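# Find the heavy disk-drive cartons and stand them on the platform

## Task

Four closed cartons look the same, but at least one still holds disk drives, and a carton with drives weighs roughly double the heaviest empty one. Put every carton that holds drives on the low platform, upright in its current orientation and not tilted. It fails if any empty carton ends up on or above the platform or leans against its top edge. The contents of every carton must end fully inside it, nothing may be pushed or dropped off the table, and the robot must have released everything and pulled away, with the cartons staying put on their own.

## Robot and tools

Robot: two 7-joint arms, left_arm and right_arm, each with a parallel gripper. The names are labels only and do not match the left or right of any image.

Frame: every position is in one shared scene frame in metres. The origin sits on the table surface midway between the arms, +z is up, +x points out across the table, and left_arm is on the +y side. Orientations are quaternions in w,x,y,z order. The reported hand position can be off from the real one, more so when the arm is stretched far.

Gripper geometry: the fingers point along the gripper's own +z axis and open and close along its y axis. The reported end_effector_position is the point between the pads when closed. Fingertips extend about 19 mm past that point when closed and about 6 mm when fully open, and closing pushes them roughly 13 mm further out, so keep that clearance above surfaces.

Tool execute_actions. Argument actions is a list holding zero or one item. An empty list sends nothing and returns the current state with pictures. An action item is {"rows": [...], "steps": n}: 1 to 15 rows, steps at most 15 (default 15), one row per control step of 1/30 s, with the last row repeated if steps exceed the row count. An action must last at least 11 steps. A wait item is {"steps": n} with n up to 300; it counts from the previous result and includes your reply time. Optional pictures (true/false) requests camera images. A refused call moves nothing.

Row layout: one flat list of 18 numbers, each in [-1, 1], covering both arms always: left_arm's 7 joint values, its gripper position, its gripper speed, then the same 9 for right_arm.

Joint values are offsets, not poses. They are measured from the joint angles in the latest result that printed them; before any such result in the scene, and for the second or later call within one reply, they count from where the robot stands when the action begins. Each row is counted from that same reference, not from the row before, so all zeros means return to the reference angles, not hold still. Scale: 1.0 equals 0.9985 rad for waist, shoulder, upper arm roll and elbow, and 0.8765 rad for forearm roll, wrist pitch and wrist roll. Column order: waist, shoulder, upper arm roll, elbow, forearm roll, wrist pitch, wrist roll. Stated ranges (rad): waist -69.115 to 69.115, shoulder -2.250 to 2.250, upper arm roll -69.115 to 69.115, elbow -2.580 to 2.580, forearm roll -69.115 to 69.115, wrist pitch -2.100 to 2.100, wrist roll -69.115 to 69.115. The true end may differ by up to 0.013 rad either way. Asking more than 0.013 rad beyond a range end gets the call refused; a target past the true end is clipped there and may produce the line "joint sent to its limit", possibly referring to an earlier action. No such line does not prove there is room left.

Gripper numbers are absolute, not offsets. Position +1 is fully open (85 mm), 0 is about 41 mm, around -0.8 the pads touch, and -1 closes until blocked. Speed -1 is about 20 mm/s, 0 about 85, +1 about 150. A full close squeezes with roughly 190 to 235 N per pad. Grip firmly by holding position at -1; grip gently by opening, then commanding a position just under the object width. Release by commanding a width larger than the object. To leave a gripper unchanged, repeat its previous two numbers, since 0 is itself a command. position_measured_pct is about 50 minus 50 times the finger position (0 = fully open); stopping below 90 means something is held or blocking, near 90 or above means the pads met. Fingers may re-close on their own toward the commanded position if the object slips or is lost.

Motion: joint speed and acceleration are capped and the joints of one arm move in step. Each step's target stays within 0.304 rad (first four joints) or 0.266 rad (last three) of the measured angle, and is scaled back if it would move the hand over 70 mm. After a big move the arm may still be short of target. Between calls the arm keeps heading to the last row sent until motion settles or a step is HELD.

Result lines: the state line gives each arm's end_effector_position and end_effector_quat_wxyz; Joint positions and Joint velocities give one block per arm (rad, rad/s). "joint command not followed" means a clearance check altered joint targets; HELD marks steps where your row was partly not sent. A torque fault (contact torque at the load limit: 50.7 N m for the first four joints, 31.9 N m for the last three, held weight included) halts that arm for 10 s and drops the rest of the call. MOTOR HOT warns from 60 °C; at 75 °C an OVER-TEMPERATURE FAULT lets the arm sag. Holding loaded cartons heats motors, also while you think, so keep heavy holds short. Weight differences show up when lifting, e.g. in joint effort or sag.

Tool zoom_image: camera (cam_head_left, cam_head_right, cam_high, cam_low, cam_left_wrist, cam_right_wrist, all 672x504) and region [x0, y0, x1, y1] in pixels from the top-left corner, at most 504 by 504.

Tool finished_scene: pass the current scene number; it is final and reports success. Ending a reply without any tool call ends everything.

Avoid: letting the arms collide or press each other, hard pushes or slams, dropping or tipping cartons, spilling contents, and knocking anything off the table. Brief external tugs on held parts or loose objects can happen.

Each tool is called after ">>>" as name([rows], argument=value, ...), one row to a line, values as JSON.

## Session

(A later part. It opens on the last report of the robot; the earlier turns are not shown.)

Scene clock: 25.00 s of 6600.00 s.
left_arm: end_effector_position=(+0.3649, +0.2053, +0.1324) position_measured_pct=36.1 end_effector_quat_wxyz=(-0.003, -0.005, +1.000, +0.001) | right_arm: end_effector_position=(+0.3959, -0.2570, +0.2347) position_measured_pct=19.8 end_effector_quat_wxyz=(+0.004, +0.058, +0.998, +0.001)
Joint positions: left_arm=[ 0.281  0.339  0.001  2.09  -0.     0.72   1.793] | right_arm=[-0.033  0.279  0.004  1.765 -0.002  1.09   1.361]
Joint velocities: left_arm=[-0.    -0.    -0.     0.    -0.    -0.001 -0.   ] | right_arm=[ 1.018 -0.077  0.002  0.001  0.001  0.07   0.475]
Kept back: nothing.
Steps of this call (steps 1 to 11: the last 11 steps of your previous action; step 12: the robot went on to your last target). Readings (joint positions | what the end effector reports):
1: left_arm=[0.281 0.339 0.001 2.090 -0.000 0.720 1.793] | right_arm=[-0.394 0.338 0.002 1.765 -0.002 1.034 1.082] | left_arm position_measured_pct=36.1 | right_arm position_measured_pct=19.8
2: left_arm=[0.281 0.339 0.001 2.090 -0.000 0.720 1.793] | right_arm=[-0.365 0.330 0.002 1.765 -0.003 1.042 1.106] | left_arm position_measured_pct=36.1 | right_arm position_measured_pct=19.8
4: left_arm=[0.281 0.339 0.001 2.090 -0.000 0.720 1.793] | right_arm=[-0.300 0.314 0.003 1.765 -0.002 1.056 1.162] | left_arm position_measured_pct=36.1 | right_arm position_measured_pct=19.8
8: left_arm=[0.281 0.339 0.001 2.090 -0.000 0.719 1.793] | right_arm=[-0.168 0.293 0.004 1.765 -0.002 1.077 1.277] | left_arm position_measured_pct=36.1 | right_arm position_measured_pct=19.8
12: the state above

>>> execute_actions([
  {"rows":[[0.285,0.087,0,-0.179,0,0.082,0.325,-1,0,0.25,0,0,0,0,0,0,0.6,0]]},
])

>>> execute_actions([
  {"steps":22},
], pictures=true)

Scene clock: 26.87 s of 6600.00 s.
left_arm: end_effector_position=(+0.3666, +0.1931, +0.1314) position_measured_pct=36.1 end_effector_quat_wxyz=(-0.005, -0.002, +1.000, +0.003) | right_arm: end_effector_position=(+0.3836, -0.3599, +0.2378) position_measured_pct=19.8 end_effector_quat_wxyz=(+0.004, +0.161, +0.987, -0.000)
Joint positions: left_arm=[ 0.319  0.353 -0.002  2.071 -0.003  0.729  1.823] | right_arm=[ 0.227  0.271  0.005  1.765 -0.001  1.098  1.415]
Joint velocities: left_arm=[ 0.606  0.22  -0.015 -0.335 -0.005  0.148  0.531] | right_arm=[-0.19   0.155 -0.022 -0.002 -0.015 -0.141 -0.914]
Steps of this call (steps 1 to 30: the robot went on to your last target; steps 31 to 52: nothing new was sent; steps 53 to 56: the first 4 steps of this action). Readings (joint positions | what the end effector reports):
53: left_arm=[0.282 0.340 0.001 2.089 -0.000 0.720 1.793] | right_arm=[0.242 0.260 0.005 1.765 -0.001 1.107 1.473] | left_arm position_measured_pct=36.1 | right_arm position_measured_pct=19.8
54: left_arm=[0.289 0.342 -0.000 2.086 -0.002 0.722 1.798] | right_arm=[0.239 0.262 0.005 1.765 -0.001 1.105 1.464] | left_arm position_measured_pct=36.1 | right_arm position_measured_pct=19.8
56: the state above

Scene clock: 27.60 s of 6600.00 s.
left_arm: end_effector_position=(+0.3750, +0.0894, +0.1339) position_measured_pct=36.1 end_effector_quat_wxyz=(-0.000, -0.005, +1.000, +0.000) | right_arm: end_effector_position=(+0.3867, -0.3560, +0.2347) position_measured_pct=19.8 end_effector_quat_wxyz=(+0.004, +0.182, +0.983, +0.000)
Joint positions: left_arm=[ 0.565  0.435  0.001  1.916 -0.     0.791  2.078] | right_arm=[ 0.217  0.279  0.004  1.765 -0.002  1.09   1.361]
Joint velocities: left_arm=[ 0.003  0.002 -0.001 -0.001 -0.001 -0.001  0.   ] | right_arm=[-0.001 -0.    -0.    -0.     0.    -0.    -0.   ]
Kept back: nothing.
Steps of this call (steps 1 to 11: the last 11 steps of your previous action; steps 12 to 22: the robot went on to your last target). Readings (joint positions | what the end effector reports):
1: left_arm=[0.342 0.362 -0.003 2.058 -0.003 0.735 1.843] | right_arm=[0.222 0.276 0.004 1.765 -0.002 1.094 1.387] | left_arm position_measured_pct=36.1 | right_arm position_measured_pct=19.8
2: left_arm=[0.371 0.372 -0.003 2.041 -0.003 0.741 1.870] | right_arm=[0.219 0.278 0.003 1.765 -0.002 1.091 1.369] | left_arm position_measured_pct=36.1 | right_arm position_measured_pct=19.8
4: left_arm=[0.435 0.394 -0.002 2.001 -0.002 0.757 1.936] | right_arm=[0.219 0.278 0.003 1.765 -0.002 1.090 1.361] | left_arm position_measured_pct=36.1 | right_arm position_measured_pct=19.8
8: left_arm=[0.534 0.424 0.004 1.933 0.002 0.781 2.048] | right_arm=[0.218 0.279 0.004 1.765 -0.002 1.090 1.361] | left_arm position_measured_pct=36.1 | right_arm position_measured_pct=19.8
22: the state above

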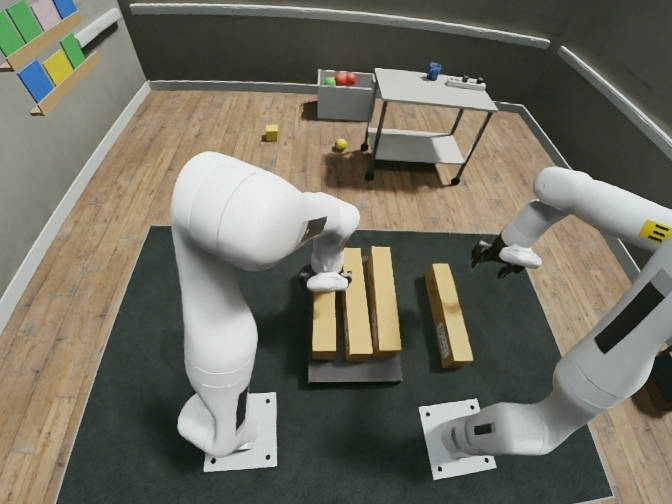

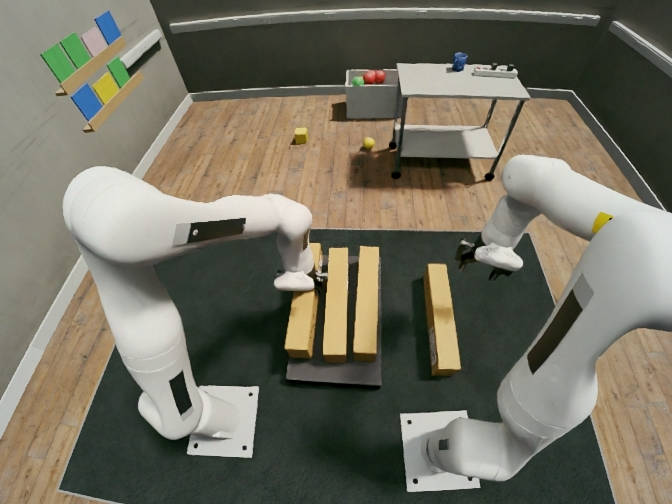

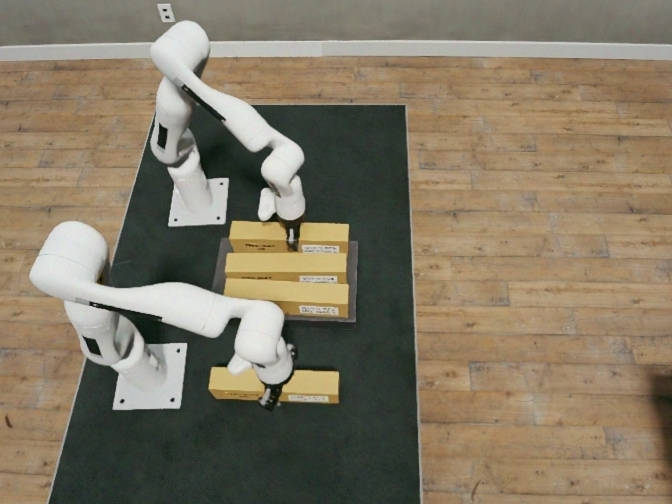

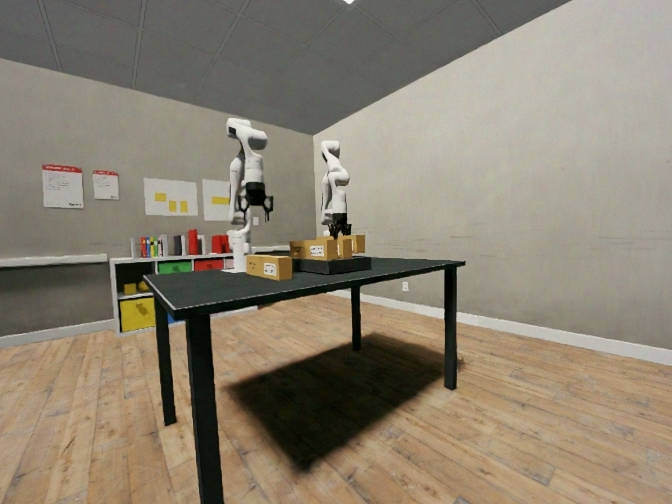

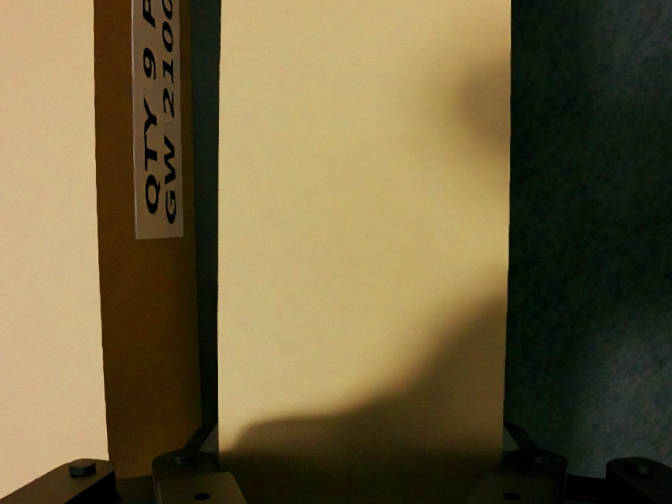

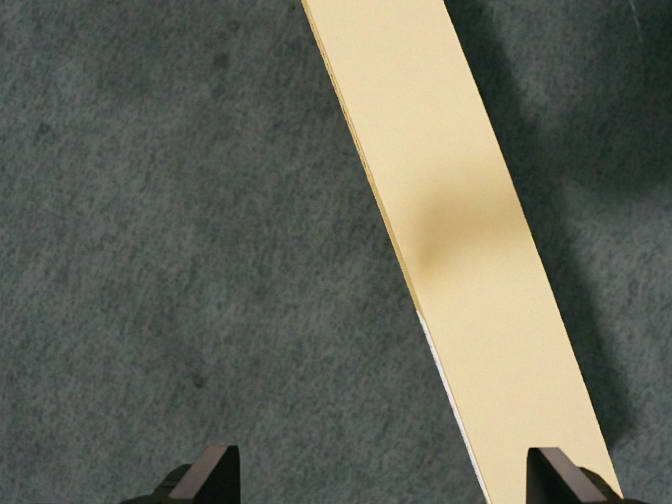

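>>> execute_actions([
  {"rows":[[0,0.005,0,0.002,0,-0.01,0,-1,0,0,0,0,0,0,0,0,0.6,0],[0,0.015,0,0.006,0,-0.03,0,-1,0,0,0,0,0,0,0,0,0.6,0],[0,0.034,0,0.012,0,-0.065,0,-1,0,0,0,0,0,0,0,0,0.6,0]]},
])

>>> execute_actions([
  {"rows":[[0,0,0,0,0,0,0,-1,0,0,0,0,0,0,0,0,0.6,0],[0,0,0,0,0,0,0,-1,0,0,0,0,0,0,0,0,0.6,0],[0,0,0,0,0,0,0,-1,0,0,0,0,0,0,0,0,0.6,0],[0,0,0,0,0,0,0,-1,0,0,0,0,0,0,0,0,0.6,0],[0,0,0,0,0,0,0,0.6,0,0,0,0,0,0,0,0,0.6,0]]},
])

>>> execute_actions([
  {"rows":[[0,-0.15,0,-0.1,0,0.285,0,0.6,0,0,0,0,0,0,0,0,0.6,0]]},
])

>>> execute_actions([
  {"rows":[[-0.7,-0.1,0,0,0,0.1,0,0.6,0,0,0,0,0,0,0,0,0.6,0]]},
])

>>> execute_actions([
  {"steps":25},
], pictures=true)

Scene clock: 34.87 s of 6600.00 s.
left_arm: end_effector_position=(+0.3740, +0.0900, +0.1201) position_measured_pct=36.1 end_effector_quat_wxyz=(-0.005, -0.005, +1.000, +0.002) | right_arm: end_effector_position=(+0.3867, -0.3560, +0.2347) position_measured_pct=19.8 end_effector_quat_wxyz=(+0.004, +0.182, +0.983, +0.000)
Joint positions: left_arm=[ 0.565  0.464  0.001  1.927 -0.     0.762  2.078] | right_arm=[ 0.217  0.279  0.004  1.765 -0.002  1.09   1.361]
Joint velocities: left_arm=[-0.     0.317 -0.     0.158  0.002 -0.495 -0.   ] | right_arm=[ 0.     0.    -0.    -0.001  0.     0.     0.   ]
Steps of this call (steps 1 to 15: the robot went on to your last target; steps 16 to 90: nothing new was sent; then 4.13 s passed at rest; steps 91 to 94: the first 4 steps of this action). Readings (joint positions | what the end effector reports):
91: left_arm=[0.565 0.437 0.001 1.917 -0.000 0.790 2.078] | right_arm=[0.217 0.279 0.004 1.765 -0.002 1.090 1.361] | left_arm position_measured_pct=36.1 | right_arm position_measured_pct=19.8
92: left_arm=[0.565 0.443 0.001 1.918 -0.000 0.786 2.078] | right_arm=[0.217 0.279 0.004 1.765 -0.002 1.090 1.361] | left_arm position_measured_pct=36.1 | right_arm position_measured_pct=19.8
94: the state above

Scene clock: 35.37 s of 6600.00 s.
left_arm: end_effector_position=(+0.3773, +0.0883, +0.1155) position_measured_pct=36.1 end_effector_quat_wxyz=(+0.000, -0.005, +1.000, -0.000) | right_arm: end_effector_position=(+0.3867, -0.3560, +0.2347) position_measured_pct=19.8 end_effector_quat_wxyz=(+0.004, +0.182, +0.983, +0.000)
Joint positions: left_arm=[ 0.565  0.472  0.001  1.932 -0.     0.736  2.077] | right_arm=[ 0.217  0.279  0.004  1.765 -0.002  1.09   1.361]
Joint velocities: left_arm=[ 0.     0.     0.     0.002 -0.001 -0.002 -0.001] | right_arm=[ 0.001 -0.    -0.     0.    -0.    -0.    -0.   ]
Steps of this call (steps 1 to 11: the last 11 steps of your previous action; steps 12 to 15: the first 4 steps of this action, its rows measured from where the robot was after step 11). Readings (joint positions | what the end effector reports):
11: left_arm=[0.565 0.472 0.001 1.932 -0.000 0.736 2.077] | right_arm=[0.217 0.279 0.004 1.765 -0.002 1.090 1.361] | left_arm position_measured_pct=36.1 | right_arm position_measured_pct=19.8
12: left_arm=[0.565 0.473 0.001 1.932 -0.000 0.736 2.077] | right_arm=[0.217 0.279 0.004 1.765 -0.002 1.090 1.361] | left_arm position_measured_pct=36.1 | right_arm position_measured_pct=19.8
13: left_arm=[0.565 0.473 0.001 1.932 -0.000 0.736 2.077] | right_arm=[0.217 0.279 0.004 1.765 -0.002 1.090 1.361] | left_arm position_measured_pct=36.1 | right_arm position_measured_pct=19.8
15: the state above

Scene clock: 35.87 s of 6600.00 s.
left_arm: end_effector_position=(+0.3781, +0.0879, +0.1356) position_measured_pct=19.8 end_effector_quat_wxyz=(+0.003, -0.005, +1.000, -0.002) | right_arm: end_effector_position=(+0.3867, -0.3560, +0.2347) position_measured_pct=19.8 end_effector_quat_wxyz=(+0.004, +0.182, +0.983, +0.000)
Joint positions: left_arm=[ 0.565  0.434  0.001  1.91  -0.     0.79   2.077] | right_arm=[ 0.217  0.279  0.004  1.765 -0.002  1.09   1.361]
Joint velocities: left_arm=[-0.001 -0.607  0.    -0.383  0.001  0.942  0.   ] | right_arm=[ 0.002 -0.    -0.     0.     0.    -0.     0.   ]
Steps of this call (steps 1 to 11: the last 11 steps of your previous action; steps 12 to 15: the first 4 steps of this action, its rows measured from where the robot was after step 11). Readings (joint positions | what the end effector reports):
11: left_arm=[0.565 0.472 0.001 1.932 -0.000 0.736 2.077] | right_arm=[0.217 0.279 0.004 1.765 -0.002 1.090 1.361] | left_arm position_measured_pct=20.2 | right_arm position_measured_pct=19.8
12: left_arm=[0.565 0.471 0.001 1.931 -0.000 0.737 2.077] | right_arm=[0.217 0.279 0.004 1.765 -0.002 1.090 1.361] | left_arm position_measured_pct=20.2 | right_arm position_measured_pct=19.8
13: left_arm=[0.565 0.464 0.001 1.928 -0.000 0.746 2.077] | right_arm=[0.217 0.279 0.004 1.765 -0.002 1.090 1.361] | left_arm position_measured_pct=20.2 | right_arm position_measured_pct=19.8
15: the state above

Scene clock: 36.37 s of 6600.00 s.
left_arm: end_effector_position=(+0.3767, +0.1048, +0.2038) position_measured_pct=19.8 end_effector_quat_wxyz=(+0.001, -0.024, +1.000, -0.001) | right_arm: end_effector_position=(+0.3867, -0.3560, +0.2347) position_measured_pct=19.8 end_effector_quat_wxyz=(+0.004, +0.182, +0.983, +0.000)
Joint positions: left_arm=[0.526 0.311 0.003 1.832 0.001 0.995 2.077] | right_arm=[ 0.217  0.279  0.004  1.765 -0.002  1.09   1.361]
Joint velocities: left_arm=[-0.614 -0.196  0.005  0.    -0.001  0.159 -0.   ] | right_arm=[ 0.001 -0.     0.    -0.001  0.    -0.    -0.   ]
Steps of this call (steps 1 to 11: the last 11 steps of your previous action; steps 12 to 15: the first 4 steps of this action, its rows measured from where the robot was after step 11). Readings (joint positions | what the end effector reports):
11: left_arm=[0.565 0.325 0.001 1.832 -0.000 0.986 2.077] | right_arm=[0.217 0.279 0.004 1.765 -0.002 1.090 1.361] | left_arm position_measured_pct=19.8 | right_arm position_measured_pct=19.8
12: left_arm=[0.563 0.324 0.001 1.832 -0.000 0.986 2.077] | right_arm=[0.217 0.279 0.004 1.765 -0.002 1.090 1.361] | left_arm position_measured_pct=19.8 | right_arm position_measured_pct=19.8
13: left_arm=[0.556 0.321 0.002 1.832 0.000 0.987 2.077] | right_arm=[0.217 0.279 0.004 1.765 -0.002 1.090 1.361] | left_arm position_measured_pct=19.8 | right_arm position_measured_pct=19.8
15: the state above

Scene clock: 37.20 s of 6600.00 s.
left_arm: end_effector_position=(+0.4073, +0.3513, +0.2367) position_measured_pct=19.8 end_effector_quat_wxyz=(+0.005, -0.345, +0.939, -0.001) | right_arm: end_effector_position=(+0.3867, -0.3560, +0.2347) position_measured_pct=19.8 end_effector_quat_wxyz=(+0.004, +0.182, +0.983, +0.000)
Joint positions: left_arm=[-0.128  0.225  0.001  1.832 -0.     1.073  2.077] | right_arm=[ 0.217  0.279  0.004  1.765 -0.002  1.09   1.361]
Joint velocities: left_arm=[-0.049 -0.005  0.009  0.001  0.002  0.    -0.   ] | right_arm=[ 0.  0.  0. -0.  0. -0.  0.]
Kept back: nothing.
Steps of this call (steps 1 to 11: the last 11 steps of your previous action; steps 12 to 25: the robot went on to your last target). Readings (joint positions | what the end effector reports):
1: left_arm=[0.502 0.304 0.003 1.832 0.001 1.001 2.077] | right_arm=[0.217 0.279 0.004 1.765 -0.002 1.090 1.361] | left_arm position_measured_pct=19.8 | right_arm position_measured_pct=19.8
2: left_arm=[0.474 0.295 0.003 1.832 0.001 1.009 2.077] | right_arm=[0.217 0.279 0.004 1.765 -0.002 1.090 1.361] | left_arm position_measured_pct=19.8 | right_arm position_measured_pct=19.8
4: left_arm=[0.406 0.279 0.003 1.832 0.000 1.024 2.077] | right_arm=[0.217 0.279 0.004 1.765 -0.002 1.090 1.361] | left_arm position_measured_pct=19.8 | right_arm position_measured_pct=19.8
8: left_arm=[0.269 0.257 0.002 1.832 -0.000 1.045 2.077] | right_arm=[0.217 0.279 0.004 1.765 -0.002 1.090 1.361] | left_arm position_measured_pct=19.8 | right_arm position_measured_pct=19.8
25: the state above

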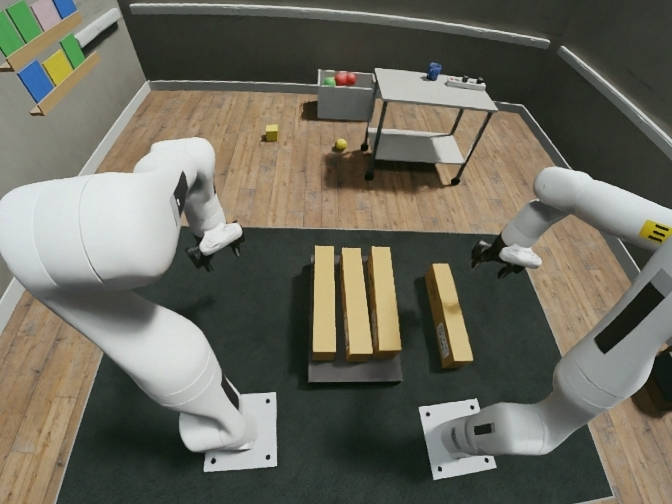

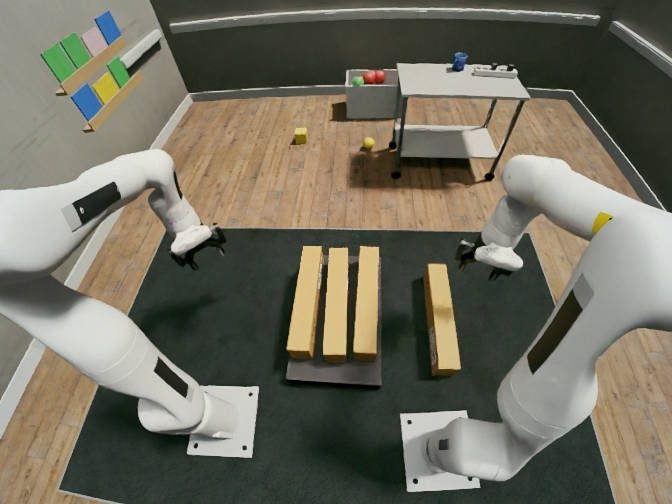

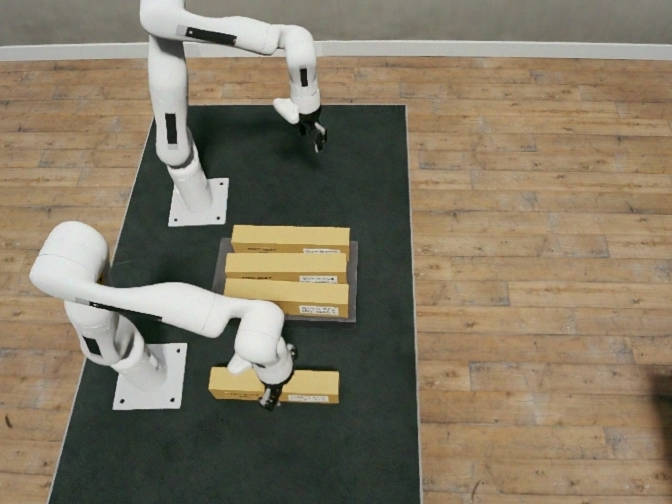

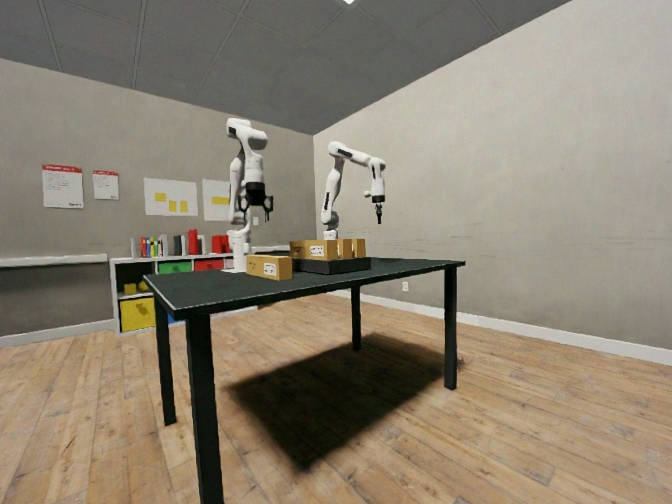

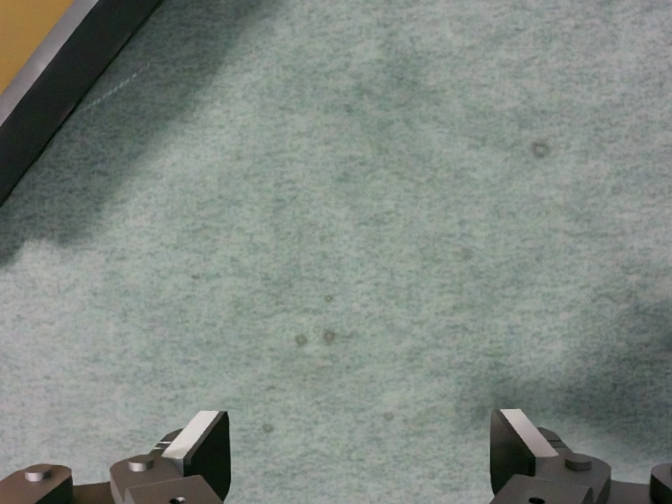

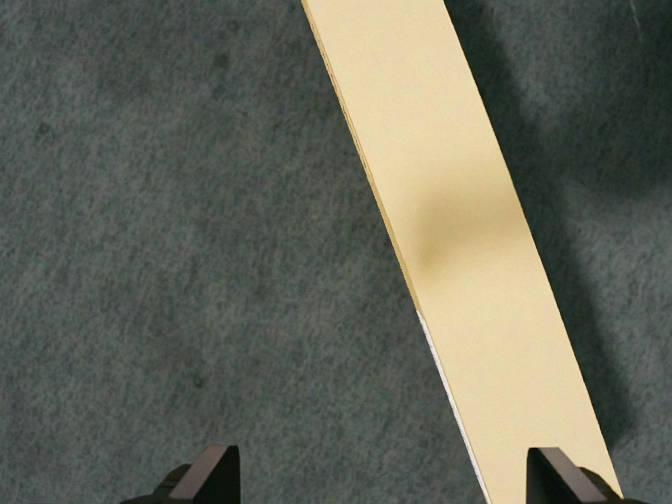

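>>> finished_scene(scene=1)

The scene is finished: the task was done.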